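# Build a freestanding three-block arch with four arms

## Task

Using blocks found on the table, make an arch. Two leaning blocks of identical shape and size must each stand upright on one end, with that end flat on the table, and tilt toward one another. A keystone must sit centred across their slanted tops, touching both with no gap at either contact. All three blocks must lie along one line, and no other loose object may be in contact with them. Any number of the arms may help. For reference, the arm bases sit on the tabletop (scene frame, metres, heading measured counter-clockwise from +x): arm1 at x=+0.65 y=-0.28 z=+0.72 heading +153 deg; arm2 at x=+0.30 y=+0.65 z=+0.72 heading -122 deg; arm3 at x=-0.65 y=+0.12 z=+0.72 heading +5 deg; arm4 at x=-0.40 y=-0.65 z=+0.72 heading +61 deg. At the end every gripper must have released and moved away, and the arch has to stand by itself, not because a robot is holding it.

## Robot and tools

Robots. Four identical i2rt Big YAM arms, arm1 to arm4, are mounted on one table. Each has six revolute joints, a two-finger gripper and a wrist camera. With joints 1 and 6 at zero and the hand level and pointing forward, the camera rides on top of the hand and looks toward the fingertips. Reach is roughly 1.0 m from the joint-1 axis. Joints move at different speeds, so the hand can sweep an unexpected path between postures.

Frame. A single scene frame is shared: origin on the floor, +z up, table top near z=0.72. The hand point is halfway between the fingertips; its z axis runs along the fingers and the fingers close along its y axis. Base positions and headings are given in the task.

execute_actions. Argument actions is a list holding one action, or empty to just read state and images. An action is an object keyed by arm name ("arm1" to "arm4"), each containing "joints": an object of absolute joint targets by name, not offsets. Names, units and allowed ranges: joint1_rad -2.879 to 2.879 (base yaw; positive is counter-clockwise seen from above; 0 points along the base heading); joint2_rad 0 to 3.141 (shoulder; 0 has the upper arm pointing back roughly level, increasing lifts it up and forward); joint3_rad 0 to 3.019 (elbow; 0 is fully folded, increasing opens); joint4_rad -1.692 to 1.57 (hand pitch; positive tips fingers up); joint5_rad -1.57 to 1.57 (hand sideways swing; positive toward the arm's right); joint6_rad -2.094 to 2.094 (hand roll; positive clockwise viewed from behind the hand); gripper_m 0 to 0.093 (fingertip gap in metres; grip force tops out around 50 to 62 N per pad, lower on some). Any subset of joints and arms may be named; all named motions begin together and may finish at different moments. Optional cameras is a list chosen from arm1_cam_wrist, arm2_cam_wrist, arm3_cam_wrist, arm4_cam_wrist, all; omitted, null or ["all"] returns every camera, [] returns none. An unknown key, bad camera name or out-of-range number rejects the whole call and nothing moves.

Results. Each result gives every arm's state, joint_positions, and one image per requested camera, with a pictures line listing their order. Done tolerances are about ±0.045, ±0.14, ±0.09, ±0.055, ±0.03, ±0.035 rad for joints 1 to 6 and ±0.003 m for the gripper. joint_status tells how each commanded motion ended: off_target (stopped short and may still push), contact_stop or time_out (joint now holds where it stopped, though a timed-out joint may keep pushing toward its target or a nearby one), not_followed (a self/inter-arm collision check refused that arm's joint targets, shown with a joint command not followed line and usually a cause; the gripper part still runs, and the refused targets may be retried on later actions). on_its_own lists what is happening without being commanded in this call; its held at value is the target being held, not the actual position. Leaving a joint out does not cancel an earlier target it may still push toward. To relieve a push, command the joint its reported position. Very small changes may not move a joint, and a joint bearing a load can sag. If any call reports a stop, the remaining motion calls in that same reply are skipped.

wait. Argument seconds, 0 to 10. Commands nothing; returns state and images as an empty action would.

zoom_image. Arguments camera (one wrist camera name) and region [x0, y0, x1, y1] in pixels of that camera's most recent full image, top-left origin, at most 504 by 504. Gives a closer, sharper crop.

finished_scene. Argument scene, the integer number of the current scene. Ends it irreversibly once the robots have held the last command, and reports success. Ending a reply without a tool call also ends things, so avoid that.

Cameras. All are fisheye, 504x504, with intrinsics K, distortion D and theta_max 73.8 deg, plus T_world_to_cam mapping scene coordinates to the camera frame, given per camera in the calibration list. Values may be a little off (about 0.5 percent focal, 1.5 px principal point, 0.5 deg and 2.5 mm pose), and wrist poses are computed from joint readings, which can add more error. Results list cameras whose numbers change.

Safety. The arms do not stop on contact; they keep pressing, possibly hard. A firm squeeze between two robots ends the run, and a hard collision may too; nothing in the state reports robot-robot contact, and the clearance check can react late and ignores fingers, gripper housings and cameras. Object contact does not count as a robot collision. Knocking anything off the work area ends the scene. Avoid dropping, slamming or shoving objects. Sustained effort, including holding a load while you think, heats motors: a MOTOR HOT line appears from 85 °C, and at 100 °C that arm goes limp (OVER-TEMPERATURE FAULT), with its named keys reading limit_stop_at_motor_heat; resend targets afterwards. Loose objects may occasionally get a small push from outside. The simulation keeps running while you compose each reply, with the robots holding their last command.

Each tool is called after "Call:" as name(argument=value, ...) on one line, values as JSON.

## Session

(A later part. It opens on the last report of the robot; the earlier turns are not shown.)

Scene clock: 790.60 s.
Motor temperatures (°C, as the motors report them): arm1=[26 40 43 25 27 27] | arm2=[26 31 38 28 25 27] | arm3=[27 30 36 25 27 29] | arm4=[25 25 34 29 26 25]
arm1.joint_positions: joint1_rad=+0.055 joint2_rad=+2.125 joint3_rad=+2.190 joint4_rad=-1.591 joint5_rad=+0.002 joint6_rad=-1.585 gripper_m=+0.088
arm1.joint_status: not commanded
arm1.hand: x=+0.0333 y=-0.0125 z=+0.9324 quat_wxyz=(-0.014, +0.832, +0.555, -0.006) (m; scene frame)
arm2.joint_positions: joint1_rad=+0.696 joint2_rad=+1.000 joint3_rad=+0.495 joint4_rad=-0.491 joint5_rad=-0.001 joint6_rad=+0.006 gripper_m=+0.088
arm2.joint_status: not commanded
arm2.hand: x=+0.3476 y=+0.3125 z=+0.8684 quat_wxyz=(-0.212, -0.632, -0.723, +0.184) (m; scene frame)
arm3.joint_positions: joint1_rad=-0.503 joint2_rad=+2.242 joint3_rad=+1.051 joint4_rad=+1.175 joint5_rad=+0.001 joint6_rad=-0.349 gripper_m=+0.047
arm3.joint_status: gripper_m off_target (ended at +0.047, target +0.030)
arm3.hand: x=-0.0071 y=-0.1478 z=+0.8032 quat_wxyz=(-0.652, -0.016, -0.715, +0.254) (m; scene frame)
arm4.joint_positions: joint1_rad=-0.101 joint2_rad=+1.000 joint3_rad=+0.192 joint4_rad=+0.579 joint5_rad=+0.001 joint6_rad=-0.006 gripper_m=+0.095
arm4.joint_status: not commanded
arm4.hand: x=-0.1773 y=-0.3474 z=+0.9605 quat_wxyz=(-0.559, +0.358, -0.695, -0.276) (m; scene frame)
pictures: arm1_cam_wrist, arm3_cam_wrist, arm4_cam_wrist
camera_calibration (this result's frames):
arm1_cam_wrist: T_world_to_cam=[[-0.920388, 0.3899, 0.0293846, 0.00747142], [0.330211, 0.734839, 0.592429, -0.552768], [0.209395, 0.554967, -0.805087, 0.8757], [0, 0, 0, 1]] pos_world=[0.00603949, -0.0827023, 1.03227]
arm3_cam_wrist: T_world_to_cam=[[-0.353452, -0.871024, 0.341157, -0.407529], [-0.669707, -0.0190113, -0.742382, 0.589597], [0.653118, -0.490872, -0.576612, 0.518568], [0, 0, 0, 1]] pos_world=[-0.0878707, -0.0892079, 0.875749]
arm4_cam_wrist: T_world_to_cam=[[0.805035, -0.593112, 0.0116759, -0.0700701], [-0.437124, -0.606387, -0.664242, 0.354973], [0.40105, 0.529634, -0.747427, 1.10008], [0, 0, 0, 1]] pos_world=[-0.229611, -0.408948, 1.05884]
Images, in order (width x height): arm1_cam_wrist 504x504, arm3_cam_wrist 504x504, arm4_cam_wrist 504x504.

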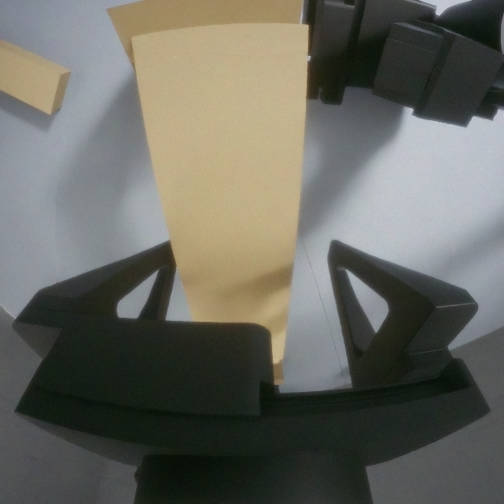

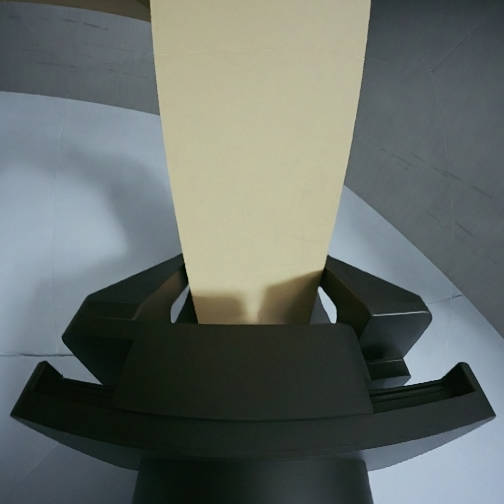

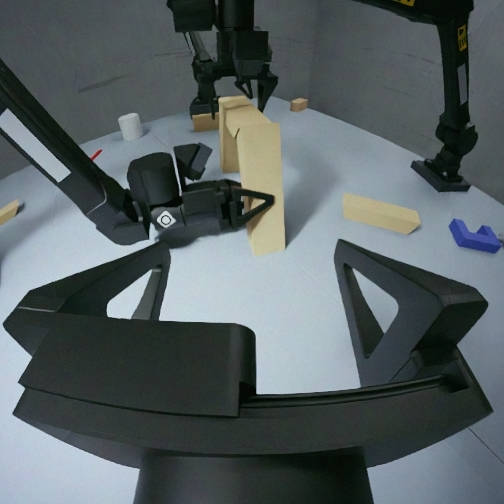

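Call:
execute_actions(actions=[{"arm1":{"joints":{"gripper_m":0.045}}}], cameras=["arm1_cam_wrist"])

Call:
execute_actions(actions=[{"arm3":{"joints":{"joint2_rad":2.22,"joint3_rad":1.01}}}], cameras=["arm1_cam_wrist","arm4_cam_wrist"])

Scene clock: 800.03 s.
Motor temperatures (°C, as the motors report them): arm1=[26 40 43 25 27 27] | arm2=[26 31 38 28 25 27] | arm3=[27 30 36 25 27 29] | arm4=[25 25 33 29 26 25]
arm1.joint_positions: joint1_rad=+0.055 joint2_rad=+2.125 joint3_rad=+2.190 joint4_rad=-1.589 joint5_rad=+0.001 joint6_rad=-1.586 gripper_m=+0.059
arm1.joint_status: gripper_m off_target (ended at +0.059, target +0.045)
arm1.hand: x=+0.0330 y=-0.0126 z=+0.9324 quat_wxyz=(-0.015, +0.831, +0.555, -0.006) (m; scene frame)
arm2.joint_positions: joint1_rad=+0.696 joint2_rad=+1.000 joint3_rad=+0.495 joint4_rad=-0.491 joint5_rad=-0.001 joint6_rad=+0.006 gripper_m=+0.088
arm2.joint_status: not commanded
arm2.hand: x=+0.3476 y=+0.3125 z=+0.8684 quat_wxyz=(-0.212, -0.632, -0.723, +0.184) (m; scene frame)
arm3.joint_positions: joint1_rad=-0.503 joint2_rad=+2.242 joint3_rad=+1.051 joint4_rad=+1.175 joint5_rad=+0.002 joint6_rad=-0.350 gripper_m=+0.047
arm3.joint_status: not commanded
arm3.hand: x=-0.0072 y=-0.1479 z=+0.8032 quat_wxyz=(-0.651, -0.016, -0.715, +0.255) (m; scene frame)
arm4.joint_positions: joint1_rad=-0.101 joint2_rad=+1.000 joint3_rad=+0.192 joint4_rad=+0.579 joint5_rad=+0.001 joint6_rad=-0.006 gripper_m=+0.095
arm4.joint_status: not commanded
arm4.hand: x=-0.1773 y=-0.3474 z=+0.9605 quat_wxyz=(-0.559, +0.358, -0.695, -0.276) (m; scene frame)
pictures: arm1_cam_wrist
camera_calibration (this result's frames):
arm1_cam_wrist: T_world_to_cam=[[-0.920656, 0.389179, 0.0305296, 0.00612124], [0.330423, 0.735235, 0.59182, -0.552098], [0.207878, 0.55495, -0.805492, 0.876204], [0, 0, 0, 1]] pos_world=[0.0059185, -0.08271, 1.03233]
Images, in order (width x height): arm1_cam_wrist 504x504.

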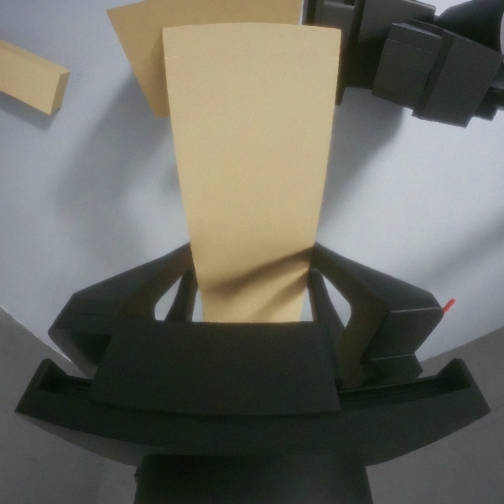

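Scene clock: 800.67 s.
Motor temperatures (°C, as the motors report them): arm1=[26 40 43 25 27 27] | arm2=[26 31 38 28 25 27] | arm3=[27 30 36 25 27 29] | arm4=[25 25 33 29 26 25]
arm1.joint_positions: joint1_rad=+0.055 joint2_rad=+2.125 joint3_rad=+2.190 joint4_rad=-1.589 joint5_rad=+0.001 joint6_rad=-1.586 gripper_m=+0.059
arm1.joint_status: not commanded
arm1.hand: x=+0.0330 y=-0.0126 z=+0.9324 quat_wxyz=(-0.015, +0.831, +0.555, -0.006) (m; scene frame)
arm2.joint_positions: joint1_rad=+0.696 joint2_rad=+1.000 joint3_rad=+0.495 joint4_rad=-0.491 joint5_rad=-0.001 joint6_rad=+0.006 gripper_m=+0.088
arm2.joint_status: not commanded
arm2.hand: x=+0.3476 y=+0.3125 z=+0.8684 quat_wxyz=(-0.212, -0.632, -0.723, +0.184) (m; scene frame)
arm3.joint_positions: joint1_rad=-0.503 joint2_rad=+2.226 joint3_rad=+1.021 joint4_rad=+1.175 joint5_rad=+0.002 joint6_rad=-0.350 gripper_m=+0.047
arm3.joint_status: all done
arm3.hand: x=-0.0155 y=-0.1445 z=+0.8030 quat_wxyz=(-0.647, -0.016, -0.719, +0.253) (m; scene frame)
arm4.joint_positions: joint1_rad=-0.101 joint2_rad=+1.000 joint3_rad=+0.192 joint4_rad=+0.579 joint5_rad=+0.001 joint6_rad=-0.006 gripper_m=+0.095
arm4.joint_status: not commanded
arm4.hand: x=-0.1773 y=-0.3474 z=+0.9605 quat_wxyz=(-0.559, +0.358, -0.695, -0.276) (m; scene frame)
pictures: arm1_cam_wrist, arm4_cam_wrist
camera_calibration (this result's frames):
arm1_cam_wrist: T_world_to_cam=[[-0.920656, 0.389179, 0.0305296, 0.00612124], [0.330423, 0.735235, 0.59182, -0.552098], [0.207878, 0.55495, -0.805492, 0.876204], [0, 0, 0, 1]] pos_world=[0.0059185, -0.08271, 1.03233]
arm4_cam_wrist: T_world_to_cam=[[0.805035, -0.593112, 0.0116759, -0.0700701], [-0.437124, -0.606387, -0.664242, 0.354973], [0.40105, 0.529634, -0.747427, 1.10008], [0, 0, 0, 1]] pos_world=[-0.229611, -0.408948, 1.05884]
Images, in order (width x height): arm1_cam_wrist 504x504, arm4_cam_wrist 504x504.

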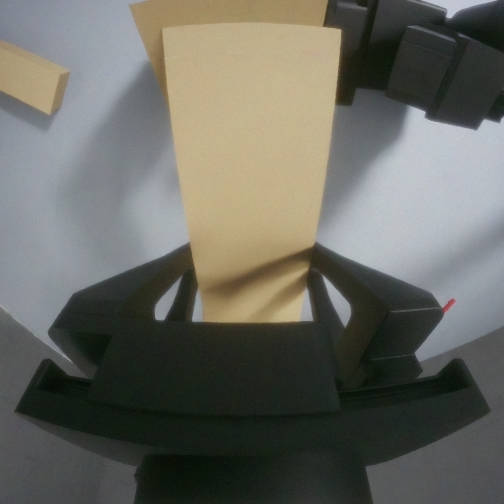

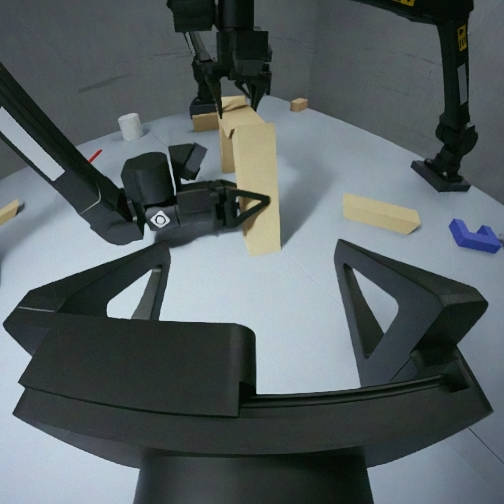

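Call:
execute_actions(actions=[{"arm3":{"joints":{"joint2_rad":2.205,"joint3_rad":0.982}}}], cameras=["arm1_cam_wrist","arm4_cam_wrist"])

Call:
zoom_image(camera="arm4_cam_wrist", region=[170,60,330,270])

Scene clock: 805.70 s.
Motor temperatures (°C, as the motors report them): arm1=[26 40 43 25 27 27] | arm2=[26 31 39 28 25 27] | arm3=[27 31 36 25 27 29] | arm4=[25 25 33 29 26 25]
arm1.joint_positions: joint1_rad=+0.055 joint2_rad=+2.125 joint3_rad=+2.190 joint4_rad=-1.589 joint5_rad=+0.001 joint6_rad=-1.586 gripper_m=+0.059
arm1.joint_status: not commanded
arm1.hand: x=+0.0330 y=-0.0126 z=+0.9324 quat_wxyz=(-0.015, +0.831, +0.555, -0.006) (m; scene frame)
arm2.joint_positions: joint1_rad=+0.696 joint2_rad=+1.000 joint3_rad=+0.495 joint4_rad=-0.491 joint5_rad=-0.001 joint6_rad=+0.006 gripper_m=+0.088
arm2.joint_status: not commanded
arm2.hand: x=+0.3476 y=+0.3125 z=+0.8684 quat_wxyz=(-0.212, -0.632, -0.723, +0.184) (m; scene frame)
arm3.joint_positions: joint1_rad=-0.503 joint2_rad=+2.210 joint3_rad=+0.995 joint4_rad=+1.175 joint5_rad=+0.002 joint6_rad=-0.350 gripper_m=+0.047
arm3.joint_status: all done
arm3.hand: x=-0.0229 y=-0.1414 z=+0.8032 quat_wxyz=(-0.643, -0.016, -0.723, +0.251) (m; scene frame)
arm4.joint_positions: joint1_rad=-0.101 joint2_rad=+1.000 joint3_rad=+0.192 joint4_rad=+0.579 joint5_rad=+0.001 joint6_rad=-0.006 gripper_m=+0.095
arm4.joint_status: not commanded
arm4.hand: x=-0.1773 y=-0.3474 z=+0.9605 quat_wxyz=(-0.559, +0.358, -0.695, -0.276) (m; scene frame)
pictures: arm1_cam_wrist, arm4_cam_wrist
camera_calibration (this result's frames):
arm1_cam_wrist: T_world_to_cam=[[-0.920656, 0.389179, 0.0305296, 0.00612124], [0.330423, 0.735235, 0.59182, -0.552098], [0.207878, 0.55495, -0.805492, 0.876204], [0, 0, 0, 1]] pos_world=[0.0059185, -0.08271, 1.03233]
arm4_cam_wrist: T_world_to_cam=[[0.805035, -0.593112, 0.0116759, -0.0700701], [-0.437124, -0.606387, -0.664242, 0.354973], [0.40105, 0.529634, -0.747427, 1.10008], [0, 0, 0, 1]] pos_world=[-0.229611, -0.408948, 1.05884]
Images, in order (width x height): arm1_cam_wrist 504x504, arm4_cam_wrist 504x504.

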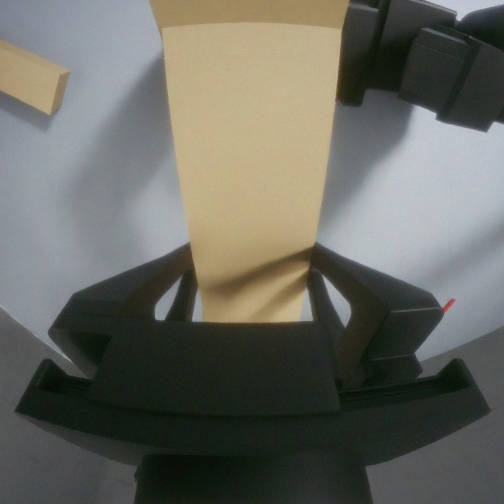

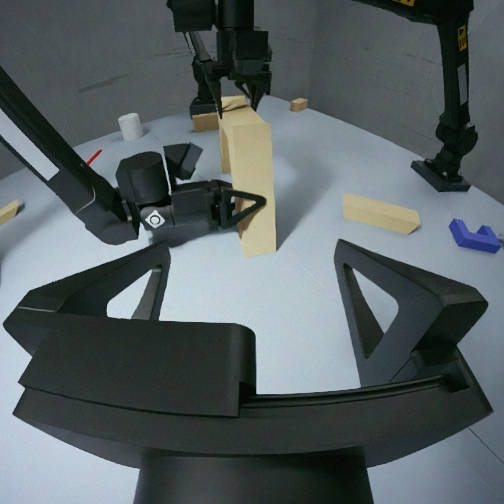

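Region (170, 60, 330, 270) of arm4_cam_wrist's 504x504 image, scaled by 2.400, with more detail than that image has; it fills the left 384 columns of this view, and the rest is white.

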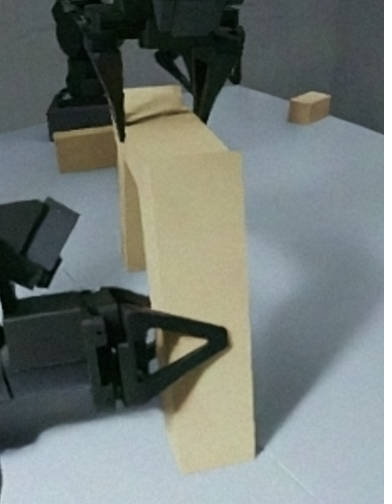

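Call:
execute_actions(actions=[{"arm1":{"joints":{"gripper_m":0.066}},"arm3":{"joints":{"joint1_rad":-0.478}}}], cameras=["arm1_cam_wrist","arm4_cam_wrist"])

Call:
zoom_image(camera="arm4_cam_wrist", region=[170,60,330,270])

Scene clock: 811.33 s.
Motor temperatures (°C, as the motors report them): arm1=[26 40 43 25 27 27] | arm2=[26 31 39 28 25 27] | arm3=[27 31 35 25 27 29] | arm4=[25 25 33 29 26 25]
arm1.joint_positions: joint1_rad=+0.055 joint2_rad=+2.125 joint3_rad=+2.190 joint4_rad=-1.589 joint5_rad=+0.001 joint6_rad=-1.586 gripper_m=+0.066
arm1.joint_status: all done
arm1.hand: x=+0.0329 y=-0.0128 z=+0.9324 quat_wxyz=(-0.015, +0.831, +0.556, -0.006) (m; scene frame)
arm2.joint_positions: joint1_rad=+0.696 joint2_rad=+1.000 joint3_rad=+0.495 joint4_rad=-0.491 joint5_rad=-0.001 joint6_rad=+0.006 gripper_m=+0.088
arm2.joint_status: not commanded
arm2.hand: x=+0.3476 y=+0.3125 z=+0.8684 quat_wxyz=(-0.212, -0.632, -0.723, +0.184) (m; scene frame)
arm3.joint_positions: joint1_rad=-0.503 joint2_rad=+2.210 joint3_rad=+0.995 joint4_rad=+1.175 joint5_rad=+0.002 joint6_rad=-0.350 gripper_m=+0.047
arm3.joint_status: all done
arm3.hand: x=-0.0230 y=-0.1413 z=+0.8030 quat_wxyz=(-0.643, -0.016, -0.723, +0.252) (m; scene frame)
arm4.joint_positions: joint1_rad=-0.101 joint2_rad=+1.000 joint3_rad=+0.192 joint4_rad=+0.579 joint5_rad=+0.001 joint6_rad=-0.006 gripper_m=+0.095
arm4.joint_status: not commanded
arm4.hand: x=-0.1773 y=-0.3474 z=+0.9605 quat_wxyz=(-0.559, +0.358, -0.695, -0.276) (m; scene frame)
pictures: arm1_cam_wrist, arm4_cam_wrist
camera_calibration (this result's frames):
arm1_cam_wrist: T_world_to_cam=[[-0.920804, 0.388828, 0.0305281, 0.00612086], [0.330143, 0.735364, 0.591815, -0.551876], [0.207665, 0.555024, -0.805496, 0.876366], [0, 0, 0, 1]] pos_world=[0.00584353, -0.0829547, 1.03233]
arm4_cam_wrist: T_world_to_cam=[[0.805035, -0.593112, 0.0116759, -0.0700701], [-0.437124, -0.606387, -0.664242, 0.354973], [0.40105, 0.529634, -0.747427, 1.10008], [0, 0, 0, 1]] pos_world=[-0.229611, -0.408948, 1.05884]
Images, in order (width x height): arm1_cam_wrist 504x504, arm4_cam_wrist 504x504.

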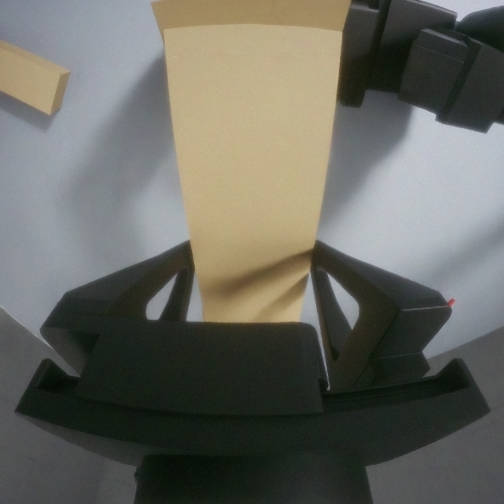

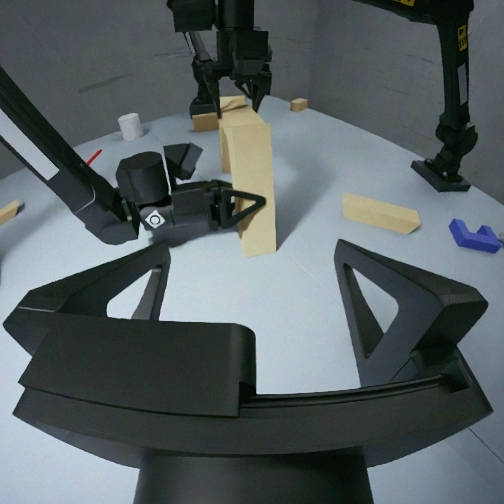

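Region (170, 60, 330, 270) of arm4_cam_wrist's 504x504 image, scaled by 2.400, with more detail than that image has; it fills the left 384 columns of this view, and the rest is white.

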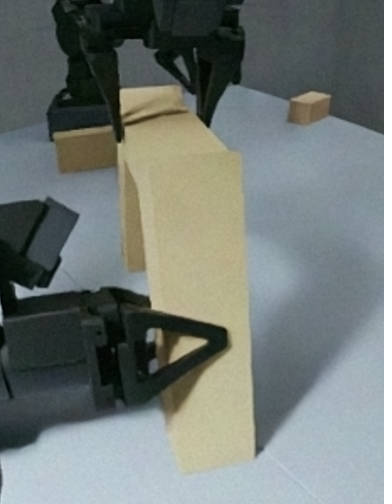

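Call:
execute_actions(actions=[{"arm3":{"joints":{"joint1_rad":-0.503,"gripper_m":0.085}},"arm1":{"joints":{"gripper_m":0.088}}}], cameras=[])

Call:
execute_actions(actions=[{"arm3":{"joints":{"joint2_rad":2.12,"joint3_rad":0.72,"joint4_rad":1.40}},"arm1":{"joints":{"joint2_rad":1.95,"joint4_rad":-1.69}}}], cameras=[])

Call:
execute_actions(actions=[{"arm3":{"joints":{"joint1_rad":-0.247,"joint2_rad":1.603,"joint3_rad":0.35,"joint4_rad":1.016,"joint6_rad":0}}}], cameras=["arm3_cam_wrist","arm1_cam_wrist","arm4_cam_wrist"])

Call:
zoom_image(camera="arm3_cam_wrist", region=[170,40,430,260])

Scene clock: 817.80 s.
Motor temperatures (°C, as the motors report them): arm1=[26 40 43 25 27 27] | arm2=[26 31 39 28 25 27] | arm3=[27 31 35 25 27 29] | arm4=[25 25 33 29 26 25]
arm1.joint_positions: joint1_rad=+0.055 joint2_rad=+2.125 joint3_rad=+2.190 joint4_rad=-1.589 joint5_rad=+0.001 joint6_rad=-1.586 gripper_m=+0.088
arm1.joint_status: all done
arm1.hand: x=+0.0329 y=-0.0128 z=+0.9324 quat_wxyz=(-0.015, +0.831, +0.556, -0.006) (m; scene frame)
arm2.joint_positions: joint1_rad=+0.696 joint2_rad=+1.000 joint3_rad=+0.495 joint4_rad=-0.491 joint5_rad=-0.001 joint6_rad=+0.006 gripper_m=+0.088
arm2.joint_status: not commanded
arm2.hand: x=+0.3476 y=+0.3125 z=+0.8684 quat_wxyz=(-0.212, -0.632, -0.723, +0.184) (m; scene frame)
arm3.joint_positions: joint1_rad=-0.503 joint2_rad=+2.210 joint3_rad=+0.983 joint4_rad=+1.175 joint5_rad=+0.002 joint6_rad=-0.350 gripper_m=+0.085
arm3.joint_status: all done
arm3.hand: x=-0.0271 y=-0.1397 z=+0.7989 quat_wxyz=(-0.639, -0.016, -0.727, +0.250) (m; scene frame)
arm4.joint_positions: joint1_rad=-0.101 joint2_rad=+1.000 joint3_rad=+0.192 joint4_rad=+0.579 joint5_rad=+0.001 joint6_rad=-0.006 gripper_m=+0.095
arm4.joint_status: not commanded
arm4.hand: x=-0.1773 y=-0.3474 z=+0.9605 quat_wxyz=(-0.559, +0.358, -0.695, -0.276) (m; scene frame)
pictures: none
No camera images: the call's "cameras" was empty. Leave "cameras" out to get every camera's image.

Scene clock: 819.17 s.
Motor temperatures (°C, as the motors report them): arm1=[26 40 43 25 27 27] | arm2=[26 31 39 28 25 27] | arm3=[27 31 35 25 27 29] | arm4=[25 25 33 29 26 25]
arm1.joint_positions: joint1_rad=+0.055 joint2_rad=+1.954 joint3_rad=+2.190 joint4_rad=-1.680 joint5_rad=+0.001 joint6_rad=-1.586 gripper_m=+0.088
arm1.joint_status: all done
arm1.hand: x=+0.0704 y=-0.0294 z=+1.0388 quat_wxyz=(-0.048, +0.830, +0.555, -0.028) (m; scene frame)
arm2.joint_positions: joint1_rad=+0.696 joint2_rad=+1.000 joint3_rad=+0.495 joint4_rad=-0.491 joint5_rad=-0.001 joint6_rad=+0.006 gripper_m=+0.088
arm2.joint_status: not commanded
arm2.hand: x=+0.3476 y=+0.3125 z=+0.8684 quat_wxyz=(-0.212, -0.632, -0.723, +0.184) (m; scene frame)
arm3.joint_positions: joint1_rad=-0.503 joint2_rad=+2.118 joint3_rad=+0.716 joint4_rad=+1.374 joint5_rad=+0.002 joint6_rad=-0.350 gripper_m=+0.085
arm3.joint_status: all done
arm3.hand: x=-0.1098 y=-0.1054 z=+0.8131 quat_wxyz=(-0.648, -0.016, -0.719, +0.253) (m; scene frame)
arm4.joint_positions: joint1_rad=-0.101 joint2_rad=+1.000 joint3_rad=+0.192 joint4_rad=+0.579 joint5_rad=+0.001 joint6_rad=-0.006 gripper_m=+0.095
arm4.joint_status: not commanded
arm4.hand: x=-0.1773 y=-0.3474 z=+0.9605 quat_wxyz=(-0.559, +0.358, -0.695, -0.276) (m; scene frame)
pictures: none
No camera images: the call's "cameras" was empty. Leave "cameras" out to get every camera's image.

Scene clock: 820.57 s.
Motor temperatures (°C, as the motors report them): arm1=[26 40 43 25 27 27] | arm2=[26 31 39 28 25 27] | arm3=[27 31 35 25 27 29] | arm4=[25 25 33 29 26 25]
arm1.joint_positions: joint1_rad=+0.055 joint2_rad=+1.954 joint3_rad=+2.190 joint4_rad=-1.680 joint5_rad=+0.001 joint6_rad=-1.586 gripper_m=+0.088
arm1.joint_status: not commanded
arm1.hand: x=+0.0704 y=-0.0294 z=+1.0388 quat_wxyz=(-0.048, +0.830, +0.555, -0.028) (m; scene frame)
arm2.joint_positions: joint1_rad=+0.696 joint2_rad=+1.000 joint3_rad=+0.495 joint4_rad=-0.491 joint5_rad=-0.001 joint6_rad=+0.006 gripper_m=+0.088
arm2.joint_status: not commanded
arm2.hand: x=+0.3476 y=+0.3125 z=+0.8684 quat_wxyz=(-0.212, -0.632, -0.723, +0.184) (m; scene frame)
arm3.joint_positions: joint1_rad=-0.238 joint2_rad=+1.606 joint3_rad=+0.350 joint4_rad=+1.033 joint5_rad=-0.001 joint6_rad=-0.010 gripper_m=+0.085
arm3.joint_status: all done
arm3.hand: x=-0.1943 y=+0.0606 z=+0.8675 quat_wxyz=(-0.620, -0.046, -0.782, +0.042) (m; scene frame)
arm4.joint_positions: joint1_rad=-0.101 joint2_rad=+1.000 joint3_rad=+0.192 joint4_rad=+0.579 joint5_rad=+0.001 joint6_rad=-0.006 gripper_m=+0.095
arm4.joint_status: not commanded
arm4.hand: x=-0.1773 y=-0.3474 z=+0.9605 quat_wxyz=(-0.559, +0.358, -0.695, -0.276) (m; scene frame)
pictures: arm1_cam_wrist, arm3_cam_wrist, arm4_cam_wrist
camera_calibration (this result's frames):
arm1_cam_wrist: T_world_to_cam=[[-0.915751, 0.386277, 0.110414, -0.0395912], [0.373341, 0.716722, 0.589004, -0.615582], [0.148383, 0.580602, -0.800552, 0.963275], [0, 0, 0, 1]] pos_world=[0.050633, -0.102785, 1.1381]
arm3_cam_wrist: T_world_to_cam=[[-0.124133, -0.992241, 0.00698812, 0.0277673], [-0.756352, 0.0900593, -0.647936, 0.410585], [0.642279, -0.0857158, -0.761663, 0.914109], [0, 0, 0, 1]] pos_world=[-0.273119, 0.0689283, 0.962081]
arm4_cam_wrist: T_world_to_cam=[[0.805035, -0.593112, 0.0116759, -0.0700701], [-0.437124, -0.606387, -0.664242, 0.354973], [0.40105, 0.529634, -0.747427, 1.10008], [0, 0, 0, 1]] pos_world=[-0.229611, -0.408948, 1.05884]
Images, in order (width x height): arm1_cam_wrist 504x504, arm3_cam_wrist 504x504, arm4_cam_wrist 504x504.

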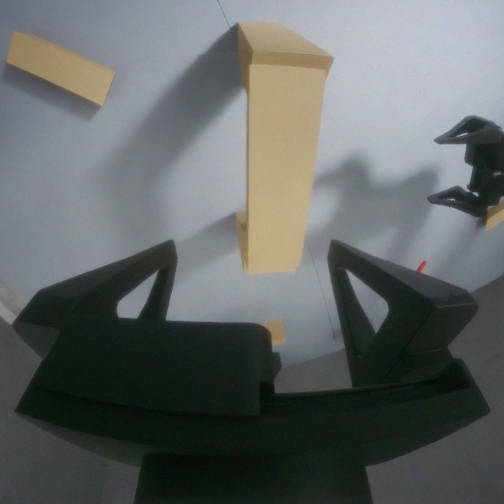

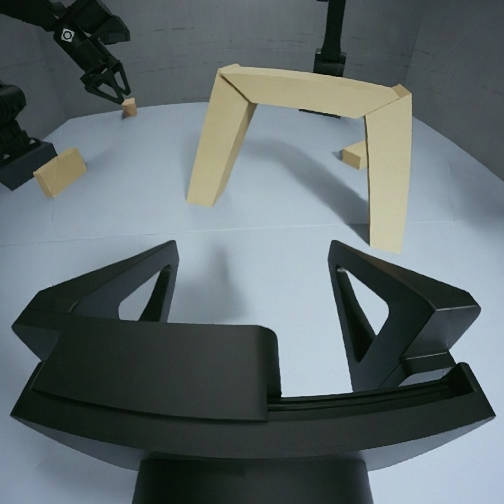

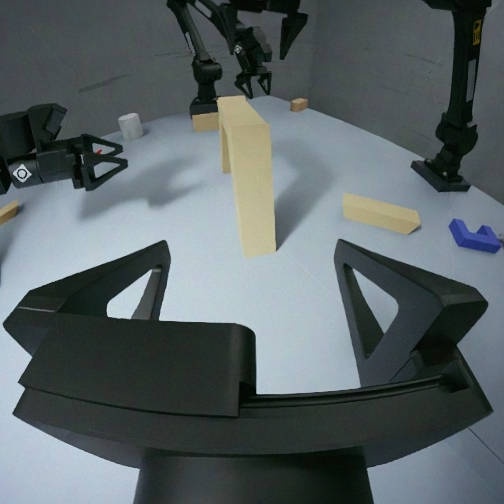

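Region (170, 40, 430, 260) of arm3_cam_wrist's 504x504 image, scaled by 1.938, with more detail than that image has; it fills the top 426 rows of this view, and the rest is white.

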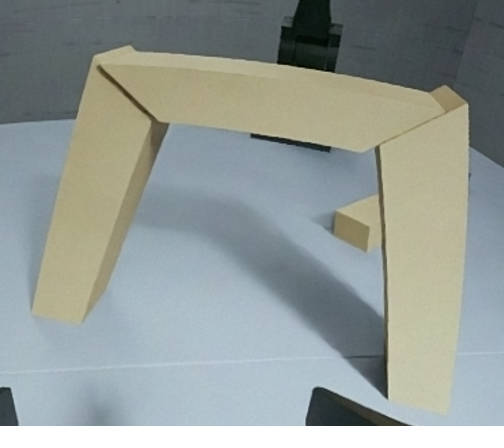

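Call:
execute_actions(actions=[{"arm1":{"joints":{"joint2_rad":2.115,"joint4_rad":-1.58}},"arm2":{"joints":{"joint2_rad":1.70,"joint3_rad":0.56,"joint4_rad":0.82}}}], cameras=[])

Call:
execute_actions(actions=[{"arm1":{"joints":{"gripper_m":0.045}},"arm2":{"joints":{"joint1_rad":0.182}}}], cameras=["arm2_cam_wrist","arm3_cam_wrist"])

Scene clock: 835.70 s.
Motor temperatures (°C, as the motors report them): arm1=[26 39 43 25 27 27] | arm2=[26 31 39 28 25 27] | arm3=[27 30 35 25 27 29] | arm4=[25 25 33 29 26 25]
arm1.joint_positions: joint1_rad=+0.055 joint2_rad=+2.131 joint3_rad=+2.191 joint4_rad=-1.591 joint5_rad=+0.001 joint6_rad=-1.586 gripper_m=+0.088
arm1.joint_status: all done
arm1.hand: x=+0.0329 y=-0.0128 z=+0.9285 quat_wxyz=(-0.011, +0.831, +0.556, -0.004) (m; scene frame)
arm2.joint_positions: joint1_rad=+0.696 joint2_rad=+1.698 joint3_rad=+0.536 joint4_rad=+0.802 joint5_rad=-0.001 joint6_rad=+0.006 gripper_m=+0.088
arm2.joint_status: all done
arm2.hand: x=+0.3720 y=+0.1373 z=+0.8332 quat_wxyz=(-0.428, -0.541, -0.621, +0.371) (m; scene frame)
arm3.joint_positions: joint1_rad=-0.238 joint2_rad=+1.606 joint3_rad=+0.350 joint4_rad=+1.033 joint5_rad=-0.001 joint6_rad=-0.010 gripper_m=+0.085
arm3.joint_status: not commanded
arm3.hand: x=-0.1943 y=+0.0606 z=+0.8675 quat_wxyz=(-0.620, -0.046, -0.782, +0.042) (m; scene frame)
arm4.joint_positions: joint1_rad=-0.101 joint2_rad=+1.000 joint3_rad=+0.192 joint4_rad=+0.579 joint5_rad=+0.001 joint6_rad=-0.006 gripper_m=+0.095
arm4.joint_status: not commanded
arm4.hand: x=-0.1773 y=-0.3474 z=+0.9605 quat_wxyz=(-0.559, +0.358, -0.695, -0.276) (m; scene frame)
pictures: none
No camera images: the call's "cameras" was empty. Leave "cameras" out to get every camera's image.

Scene clock: 836.83 s.
Motor temperatures (°C, as the motors report them): arm1=[26 39 43 25 27 27] | arm2=[26 31 39 28 25 27] | arm3=[27 30 35 25 27 29] | arm4=[25 25 33 29 26 25]
arm1.joint_positions: joint1_rad=+0.055 joint2_rad=+2.131 joint3_rad=+2.191 joint4_rad=-1.590 joint5_rad=+0.001 joint6_rad=-1.586 gripper_m=+0.059
arm1.joint_status: gripper_m off_target (ended at +0.059, target +0.045)
arm1.hand: x=+0.0326 y=-0.0126 z=+0.9285 quat_wxyz=(-0.012, +0.831, +0.556, -0.004) (m; scene frame)
arm2.joint_positions: joint1_rad=+0.181 joint2_rad=+1.698 joint3_rad=+0.536 joint4_rad=+0.802 joint5_rad=+0.001 joint6_rad=+0.006 gripper_m=+0.088
arm2.joint_status: all done
arm2.hand: x=+0.1088 y=+0.1689 z=+0.8345 quat_wxyz=(-0.319, -0.681, -0.462, +0.470) (m; scene frame)
arm3.joint_positions: joint1_rad=-0.238 joint2_rad=+1.606 joint3_rad=+0.350 joint4_rad=+1.033 joint5_rad=-0.001 joint6_rad=-0.010 gripper_m=+0.085
arm3.joint_status: not commanded
arm3.hand: x=-0.1943 y=+0.0606 z=+0.8675 quat_wxyz=(-0.620, -0.046, -0.782, +0.042) (m; scene frame)
arm4.joint_positions: joint1_rad=-0.101 joint2_rad=+1.000 joint3_rad=+0.192 joint4_rad=+0.579 joint5_rad=+0.001 joint6_rad=-0.006 gripper_m=+0.095
arm4.joint_status: not commanded
arm4.hand: x=-0.1773 y=-0.3474 z=+0.9605 quat_wxyz=(-0.559, +0.358, -0.695, -0.276) (m; scene frame)
pictures: arm2_cam_wrist, arm3_cam_wrist
camera_calibration (this result's frames):
arm2_cam_wrist: T_world_to_cam=[[-0.922409, 0.3862, 0.00324328, 0.0347203], [0.317748, 0.763637, -0.562046, 0.309459], [-0.219539, -0.517406, -0.8271, 0.923951], [0, 0, 0, 1]] pos_world=[0.136539, 0.228334, 0.938017]
arm3_cam_wrist: T_world_to_cam=[[-0.124219, -0.992233, 0.00661658, 0.0280724], [-0.756314, 0.0903635, -0.647938, 0.410576], [0.642307, -0.0854906, -0.761664, 0.914102], [0, 0, 0, 1]] pos_world=[-0.273123, 0.0689003, 0.962081]
Images, in order (width x height): arm2_cam_wrist 504x504, arm3_cam_wrist 504x504.

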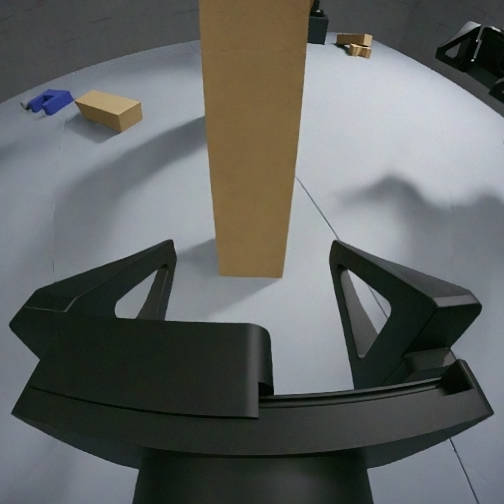

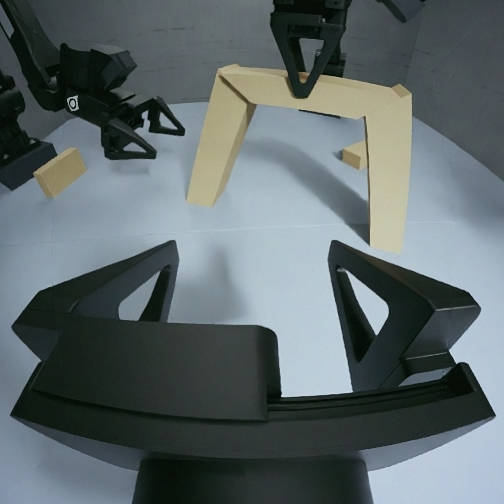

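Call:
execute_actions(actions=[{"arm2":{"joints":{"joint1_rad":0.16,"joint2_rad":1.80,"joint3_rad":0.70,"joint4_rad":0.79}}}], cameras=[])

Call:
execute_actions(actions=[{"arm2":{"joints":{"joint2_rad":1.915,"joint3_rad":0.84,"joint4_rad":0.76}}}], cameras=["arm2_cam_wrist","arm3_cam_wrist"])

Scene clock: 842.47 s.
Motor temperatures (°C, as the motors report them): arm1=[26 40 43 25 27 27] | arm2=[26 31 38 28 25 27] | arm3=[27 30 35 25 27 29] | arm4=[25 25 33 29 26 25]
arm1.joint_positions: joint1_rad=+0.055 joint2_rad=+2.131 joint3_rad=+2.191 joint4_rad=-1.590 joint5_rad=+0.001 joint6_rad=-1.586 gripper_m=+0.059
arm1.joint_status: not commanded
arm1.hand: x=+0.0326 y=-0.0126 z=+0.9285 quat_wxyz=(-0.012, +0.831, +0.556, -0.004) (m; scene frame)
arm2.joint_positions: joint1_rad=+0.167 joint2_rad=+1.798 joint3_rad=+0.680 joint4_rad=+0.798 joint5_rad=+0.001 joint6_rad=+0.006 gripper_m=+0.088
arm2.joint_status: all done
arm2.hand: x=+0.0814 y=+0.1210 z=+0.8370 quat_wxyz=(-0.324, -0.675, -0.451, +0.486) (m; scene frame)
arm3.joint_positions: joint1_rad=-0.238 joint2_rad=+1.606 joint3_rad=+0.350 joint4_rad=+1.033 joint5_rad=-0.001 joint6_rad=-0.010 gripper_m=+0.085
arm3.joint_status: not commanded
arm3.hand: x=-0.1943 y=+0.0606 z=+0.8675 quat_wxyz=(-0.620, -0.046, -0.782, +0.042) (m; scene frame)
arm4.joint_positions: joint1_rad=-0.101 joint2_rad=+1.000 joint3_rad=+0.192 joint4_rad=+0.579 joint5_rad=+0.001 joint6_rad=-0.006 gripper_m=+0.095
arm4.joint_status: not commanded
arm4.hand: x=-0.1773 y=-0.3474 z=+0.9605 quat_wxyz=(-0.559, +0.358, -0.695, -0.276) (m; scene frame)
pictures: none
No camera images: the call's "cameras" was empty. Leave "cameras" out to get every camera's image.

Scene clock: 843.37 s.
Motor temperatures (°C, as the motors report them): arm1=[26 40 43 25 27 27] | arm2=[26 31 38 28 25 27] | arm3=[27 30 35 25 27 29] | arm4=[25 25 33 29 26 25]
arm1.joint_positions: joint1_rad=+0.055 joint2_rad=+2.131 joint3_rad=+2.191 joint4_rad=-1.590 joint5_rad=+0.001 joint6_rad=-1.586 gripper_m=+0.059
arm1.joint_status: not commanded
arm1.hand: x=+0.0326 y=-0.0126 z=+0.9285 quat_wxyz=(-0.012, +0.831, +0.556, -0.004) (m; scene frame)
arm2.joint_positions: joint1_rad=+0.167 joint2_rad=+1.914 joint3_rad=+0.815 joint4_rad=+0.768 joint5_rad=+0.001 joint6_rad=+0.006 gripper_m=+0.088
arm2.joint_status: all done
arm2.hand: x=+0.0640 y=+0.0789 z=+0.8182 quat_wxyz=(-0.322, -0.677, -0.453, +0.483) (m; scene frame)
arm3.joint_positions: joint1_rad=-0.238 joint2_rad=+1.606 joint3_rad=+0.350 joint4_rad=+1.033 joint5_rad=-0.001 joint6_rad=-0.010 gripper_m=+0.085
arm3.joint_status: not commanded
arm3.hand: x=-0.1943 y=+0.0606 z=+0.8675 quat_wxyz=(-0.620, -0.046, -0.782, +0.042) (m; scene frame)
arm4.joint_positions: joint1_rad=-0.101 joint2_rad=+1.000 joint3_rad=+0.192 joint4_rad=+0.579 joint5_rad=+0.001 joint6_rad=-0.006 gripper_m=+0.095
arm4.joint_status: not commanded
arm4.hand: x=-0.1773 y=-0.3474 z=+0.9605 quat_wxyz=(-0.559, +0.358, -0.695, -0.276) (m; scene frame)
pictures: arm2_cam_wrist, arm3_cam_wrist
camera_calibration (this result's frames):
arm2_cam_wrist: T_world_to_cam=[[-0.917054, 0.398754, 0.00268194, 0.027327], [0.321539, 0.743419, -0.586465, 0.40461], [-0.235849, -0.536957, -0.80997, 0.842623], [0, 0, 0, 1]] pos_world=[0.0936941, 0.14076, 0.919716]
arm3_cam_wrist: T_world_to_cam=[[-0.124219, -0.992233, 0.00661658, 0.0280724], [-0.756314, 0.0903635, -0.647938, 0.410576], [0.642307, -0.0854906, -0.761664, 0.914102], [0, 0, 0, 1]] pos_world=[-0.273123, 0.0689003, 0.962081]
Images, in order (width x height): arm2_cam_wrist 504x504, arm3_cam_wrist 504x504.

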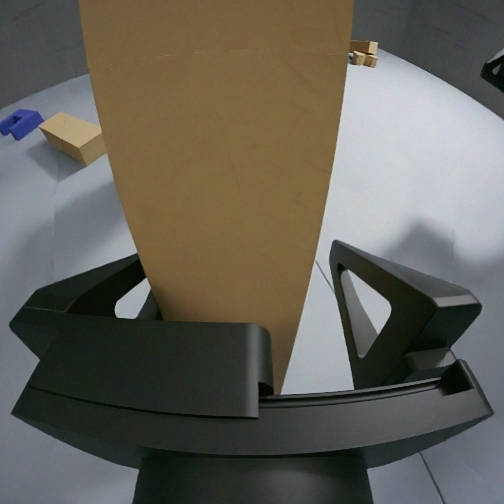

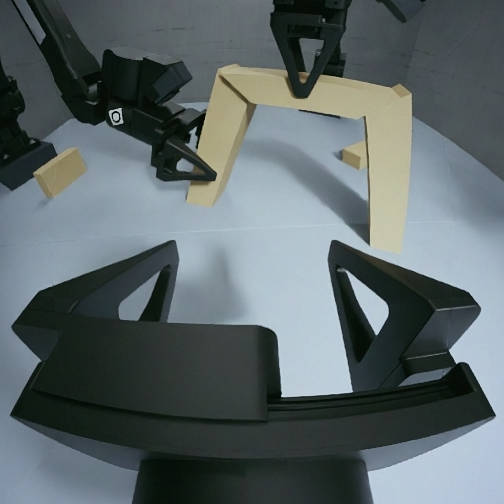

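Call:
execute_actions(actions=[{"arm2":{"joints":{"gripper_m":0.069}}}], cameras=["arm1_cam_wrist","arm2_cam_wrist"])

Scene clock: 848.40 s.
Motor temperatures (°C, as the motors report them): arm1=[26 40 43 25 27 27] | arm2=[26 32 38 28 25 27] | arm3=[27 30 35 25 27 29] | arm4=[25 25 33 29 26 25]
arm1.joint_positions: joint1_rad=+0.055 joint2_rad=+2.131 joint3_rad=+2.191 joint4_rad=-1.590 joint5_rad=+0.001 joint6_rad=-1.586 gripper_m=+0.059
arm1.joint_status: not commanded
arm1.hand: x=+0.0326 y=-0.0126 z=+0.9285 quat_wxyz=(-0.012, +0.831, +0.556, -0.004) (m; scene frame)
arm2.joint_positions: joint1_rad=+0.168 joint2_rad=+1.914 joint3_rad=+0.815 joint4_rad=+0.768 joint5_rad=-0.005 joint6_rad=+0.006 gripper_m=+0.069
arm2.joint_status: all done
arm2.hand: x=+0.0652 y=+0.0785 z=+0.8181 quat_wxyz=(-0.324, -0.676, -0.454, +0.481) (m; scene frame)
arm3.joint_positions: joint1_rad=-0.238 joint2_rad=+1.606 joint3_rad=+0.350 joint4_rad=+1.033 joint5_rad=-0.001 joint6_rad=-0.010 gripper_m=+0.085
arm3.joint_status: not commanded
arm3.hand: x=-0.1943 y=+0.0606 z=+0.8675 quat_wxyz=(-0.620, -0.046, -0.782, +0.042) (m; scene frame)
arm4.joint_positions: joint1_rad=-0.101 joint2_rad=+1.000 joint3_rad=+0.192 joint4_rad=+0.579 joint5_rad=+0.001 joint6_rad=-0.006 gripper_m=+0.095
arm4.joint_status: not commanded
arm4.hand: x=-0.1773 y=-0.3474 z=+0.9605 quat_wxyz=(-0.559, +0.358, -0.695, -0.276) (m; scene frame)
pictures: arm1_cam_wrist, arm2_cam_wrist
camera_calibration (this result's frames):
arm1_cam_wrist: T_world_to_cam=[[-0.921104, 0.388572, 0.0240435, 0.0119347], [0.326356, 0.736997, 0.591885, -0.549482], [0.21227, 0.553035, -0.805664, 0.873163], [0, 0, 0, 1]] pos_world=[0.00497296, -0.0825607, 1.02842]
arm2_cam_wrist: T_world_to_cam=[[-0.919349, 0.393441, 0.000817482, 0.0306375], [0.31834, 0.745079, -0.586104, 0.404293], [-0.231207, -0.538574, -0.810236, 0.842623], [0, 0, 0, 1]] pos_world=[0.0942838, 0.14053, 0.919656]
Images, in order (width x height): arm1_cam_wrist 504x504, arm2_cam_wrist 504x504.

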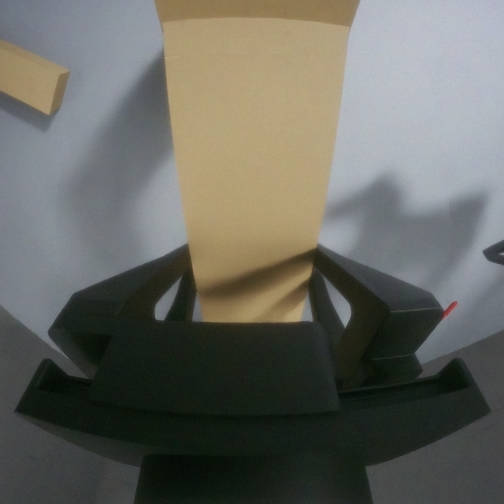

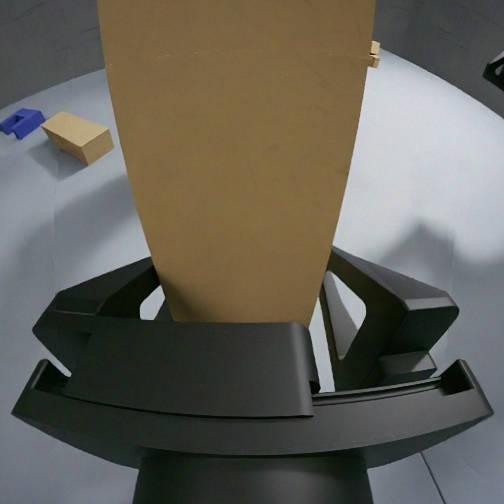

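Call:
execute_actions(actions=[{"arm2":{"joints":{"gripper_m":0.092}},"arm1":{"joints":{"gripper_m":0.088}}}], cameras=["arm2_cam_wrist"])

Call:
execute_actions(actions=[{"arm2":{"joints":{"joint2_rad":1.70,"joint3_rad":0.55,"joint4_rad":0.8}},"arm1":{"joints":{"joint2_rad":1.95,"joint4_rad":-1.69}}}], cameras=["arm1_cam_wrist","arm2_cam_wrist","arm3_cam_wrist"])

Call:
zoom_image(camera="arm1_cam_wrist", region=[180,0,380,360])

Scene clock: 856.47 s.
Motor temperatures (°C, as the motors report them): arm1=[26 40 43 25 27 27] | arm2=[26 32 38 28 25 27] | arm3=[27 30 35 25 27 29] | arm4=[25 25 33 29 26 25]
arm1.joint_positions: joint1_rad=+0.055 joint2_rad=+2.131 joint3_rad=+2.191 joint4_rad=-1.590 joint5_rad=+0.001 joint6_rad=-1.586 gripper_m=+0.088
arm1.joint_status: all done
arm1.hand: x=+0.0326 y=-0.0126 z=+0.9285 quat_wxyz=(-0.012, +0.831, +0.556, -0.004) (m; scene frame)
arm2.joint_positions: joint1_rad=+0.167 joint2_rad=+1.914 joint3_rad=+0.815 joint4_rad=+0.768 joint5_rad=-0.002 joint6_rad=+0.006 gripper_m=+0.092
arm2.joint_status: all done
arm2.hand: x=+0.0646 y=+0.0787 z=+0.8181 quat_wxyz=(-0.323, -0.677, -0.453, +0.482) (m; scene frame)
arm3.joint_positions: joint1_rad=-0.238 joint2_rad=+1.606 joint3_rad=+0.350 joint4_rad=+1.033 joint5_rad=-0.001 joint6_rad=-0.010 gripper_m=+0.085
arm3.joint_status: not commanded
arm3.hand: x=-0.1943 y=+0.0606 z=+0.8675 quat_wxyz=(-0.620, -0.046, -0.782, +0.042) (m; scene frame)
arm4.joint_positions: joint1_rad=-0.101 joint2_rad=+1.000 joint3_rad=+0.192 joint4_rad=+0.579 joint5_rad=+0.001 joint6_rad=-0.006 gripper_m=+0.095
arm4.joint_status: not commanded
arm4.hand: x=-0.1773 y=-0.3474 z=+0.9605 quat_wxyz=(-0.559, +0.358, -0.695, -0.276) (m; scene frame)
pictures: arm2_cam_wrist
camera_calibration (this result's frames):
arm2_cam_wrist: T_world_to_cam=[[-0.918344, 0.395779, 0.00156706, 0.0291457], [0.319825, 0.744426, -0.586125, 0.404276], [-0.233142, -0.537763, -0.810219, 0.842667], [0, 0, 0, 1]] pos_world=[0.0939296, 0.140667, 0.919656]
Images, in order (width x height): arm2_cam_wrist 504x504.

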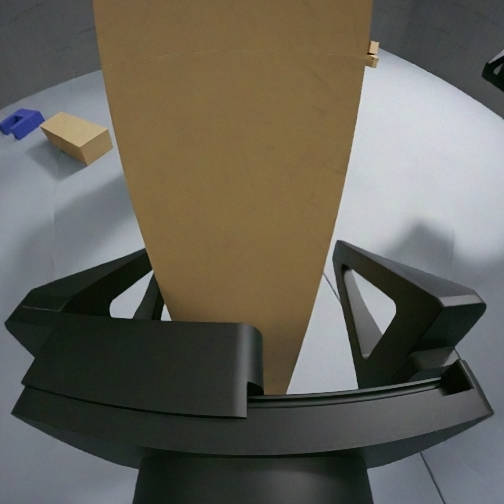

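Scene clock: 857.83 s.
Motor temperatures (°C, as the motors report them): arm1=[26 40 43 25 27 27] | arm2=[26 32 38 28 25 27] | arm3=[27 30 35 25 27 29] | arm4=[25 25 33 29 26 25]
arm1.joint_positions: joint1_rad=+0.055 joint2_rad=+1.954 joint3_rad=+2.191 joint4_rad=-1.681 joint5_rad=+0.001 joint6_rad=-1.586 gripper_m=+0.088
arm1.joint_status: all done
arm1.hand: x=+0.0702 y=-0.0294 z=+1.0386 quat_wxyz=(-0.048, +0.830, +0.555, -0.028) (m; scene frame)
arm2.joint_positions: joint1_rad=+0.167 joint2_rad=+1.692 joint3_rad=+0.547 joint4_rad=+0.787 joint5_rad=-0.002 joint6_rad=+0.006 gripper_m=+0.092
arm2.joint_status: all done
arm2.hand: x=+0.1014 y=+0.1679 z=+0.8378 quat_wxyz=(-0.317, -0.684, -0.458, +0.472) (m; scene frame)
arm3.joint_positions: joint1_rad=-0.238 joint2_rad=+1.606 joint3_rad=+0.350 joint4_rad=+1.033 joint5_rad=-0.001 joint6_rad=-0.010 gripper_m=+0.085
arm3.joint_status: not commanded
arm3.hand: x=-0.1943 y=+0.0606 z=+0.8675 quat_wxyz=(-0.620, -0.046, -0.782, +0.042) (m; scene frame)
arm4.joint_positions: joint1_rad=-0.101 joint2_rad=+1.000 joint3_rad=+0.192 joint4_rad=+0.579 joint5_rad=+0.001 joint6_rad=-0.006 gripper_m=+0.095
arm4.joint_status: not commanded
arm4.hand: x=-0.1773 y=-0.3474 z=+0.9605 quat_wxyz=(-0.559, +0.358, -0.695, -0.276) (m; scene frame)
pictures: arm1_cam_wrist, arm2_cam_wrist, arm3_cam_wrist
camera_calibration (this result's frames):
arm1_cam_wrist: T_world_to_cam=[[-0.915937, 0.385944, 0.110032, -0.0393248], [0.372853, 0.71693, 0.58906, -0.615491], [0.148459, 0.580568, -0.800563, 0.963129], [0, 0, 0, 1]] pos_world=[0.050484, -0.10272, 1.13793]
arm2_cam_wrist: T_world_to_cam=[[-0.918298, 0.395884, 0.0020532, 0.0271655], [0.326199, 0.759573, -0.562711, 0.314817], [-0.224328, -0.516066, -0.826651, 0.924411], [0, 0, 0, 1]] pos_world=[0.129624, 0.227176, 0.94126]
arm3_cam_wrist: T_world_to_cam=[[-0.124219, -0.992233, 0.00661658, 0.0280724], [-0.756314, 0.0903635, -0.647938, 0.410576], [0.642307, -0.0854906, -0.761664, 0.914102], [0, 0, 0, 1]] pos_world=[-0.273123, 0.0689003, 0.962081]
Images, in order (width x height): arm1_cam_wrist 504x504, arm2_cam_wrist 504x504, arm3_cam_wrist 504x504.

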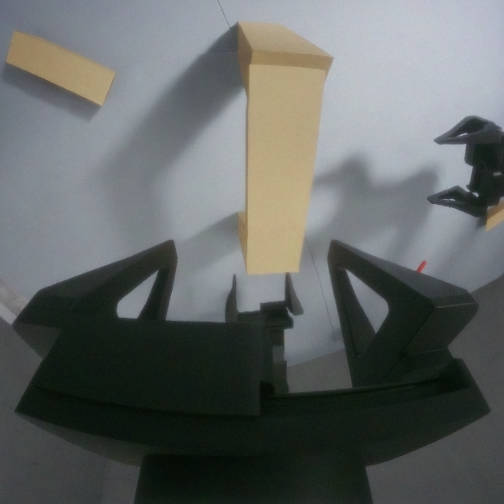

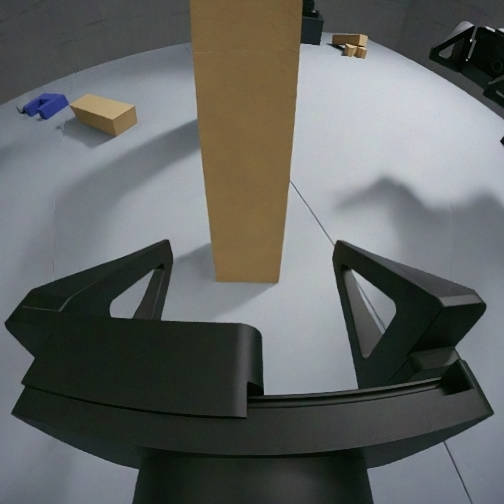

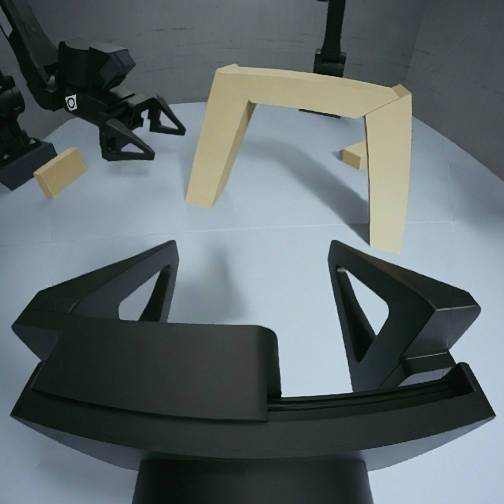

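Region (180, 0, 380, 360) of arm1_cam_wrist's 504x504 image, scaled by 1.400, with more detail than that image has.

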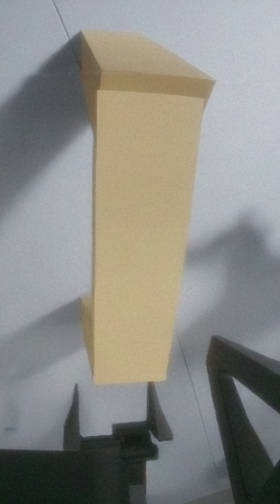

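Call:
execute_actions(actions=[{"arm2":{"joints":{"joint1_rad":0.8,"joint2_rad":1.0,"joint3_rad":0.5,"joint4_rad":-0.5}},"arm1":{"joints":{"joint2_rad":1.2,"joint3_rad":1.5}},"arm3":{"joints":{"joint2_rad":0.9,"joint3_rad":0.3,"joint4_rad":0.3}},"arm4":{"joints":{"joint2_rad":0.6}}}], cameras=["arm3_cam_wrist"])

Call:
finished_scene(scene=1)

Scene clock: 866.87 s.
Motor temperatures (°C, as the motors report them): arm1=[26 39 43 25 27 27] | arm2=[26 32 37 28 25 27] | arm3=[27 29 35 25 27 29] | arm4=[25 25 34 29 26 25]
arm1.joint_positions: joint1_rad=+0.055 joint2_rad=+1.206 joint3_rad=+1.496 joint4_rad=-1.686 joint5_rad=+0.001 joint6_rad=-1.586 gripper_m=+0.088
arm1.joint_status: all done
arm1.hand: x=+0.3169 y=-0.1362 z=+1.1167 quat_wxyz=(-0.068, +0.829, +0.554, -0.041) (m; scene frame)
arm2.joint_positions: joint1_rad=+0.796 joint2_rad=+1.000 joint3_rad=+0.494 joint4_rad=-0.491 joint5_rad=-0.001 joint6_rad=+0.006 gripper_m=+0.092
arm2.joint_status: all done
arm2.hand: x=+0.3809 y=+0.3190 z=+0.8680 quat_wxyz=(-0.220, -0.595, -0.753, +0.173) (m; scene frame)
arm3.joint_positions: joint1_rad=-0.238 joint2_rad=+0.903 joint3_rad=+0.294 joint4_rad=+0.316 joint5_rad=-0.001 joint6_rad=-0.010 gripper_m=+0.085
arm3.joint_status: all done
arm3.hand: x=-0.2648 y=+0.0697 z=+0.9597 quat_wxyz=(-0.593, -0.047, -0.803, +0.040) (m; scene frame)
arm4.joint_positions: joint1_rad=-0.101 joint2_rad=+0.604 joint3_rad=+0.192 joint4_rad=+0.585 joint5_rad=+0.001 joint6_rad=-0.006 gripper_m=+0.095
arm4.joint_status: all done
arm4.hand: x=-0.2006 y=-0.3768 z=+1.0977 quat_wxyz=(-0.687, +0.295, -0.570, -0.341) (m; scene frame)
pictures: arm3_cam_wrist
camera_calibration (this result's frames):
arm3_cam_wrist: T_world_to_cam=[[-0.123725, -0.992296, 0.00633528, 0.0280711], [-0.798854, 0.095814, -0.593845, 0.352642], [0.588664, -0.0785344, -0.804554, 1.05682], [0, 0, 0, 1]] pos_world=[-0.336926, 0.0770632, 1.0595]
Images, in order (width x height): arm3_cam_wrist 504x504.

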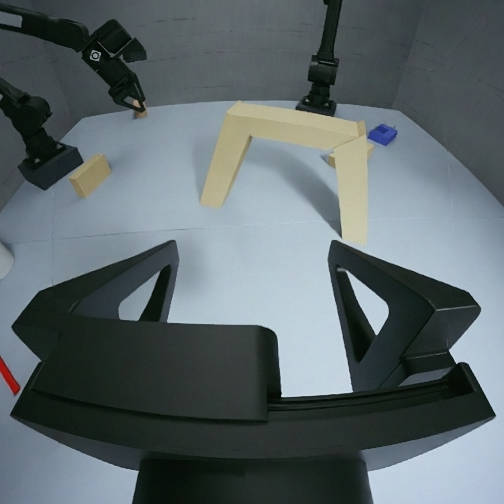

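The scene is finished: the task was done.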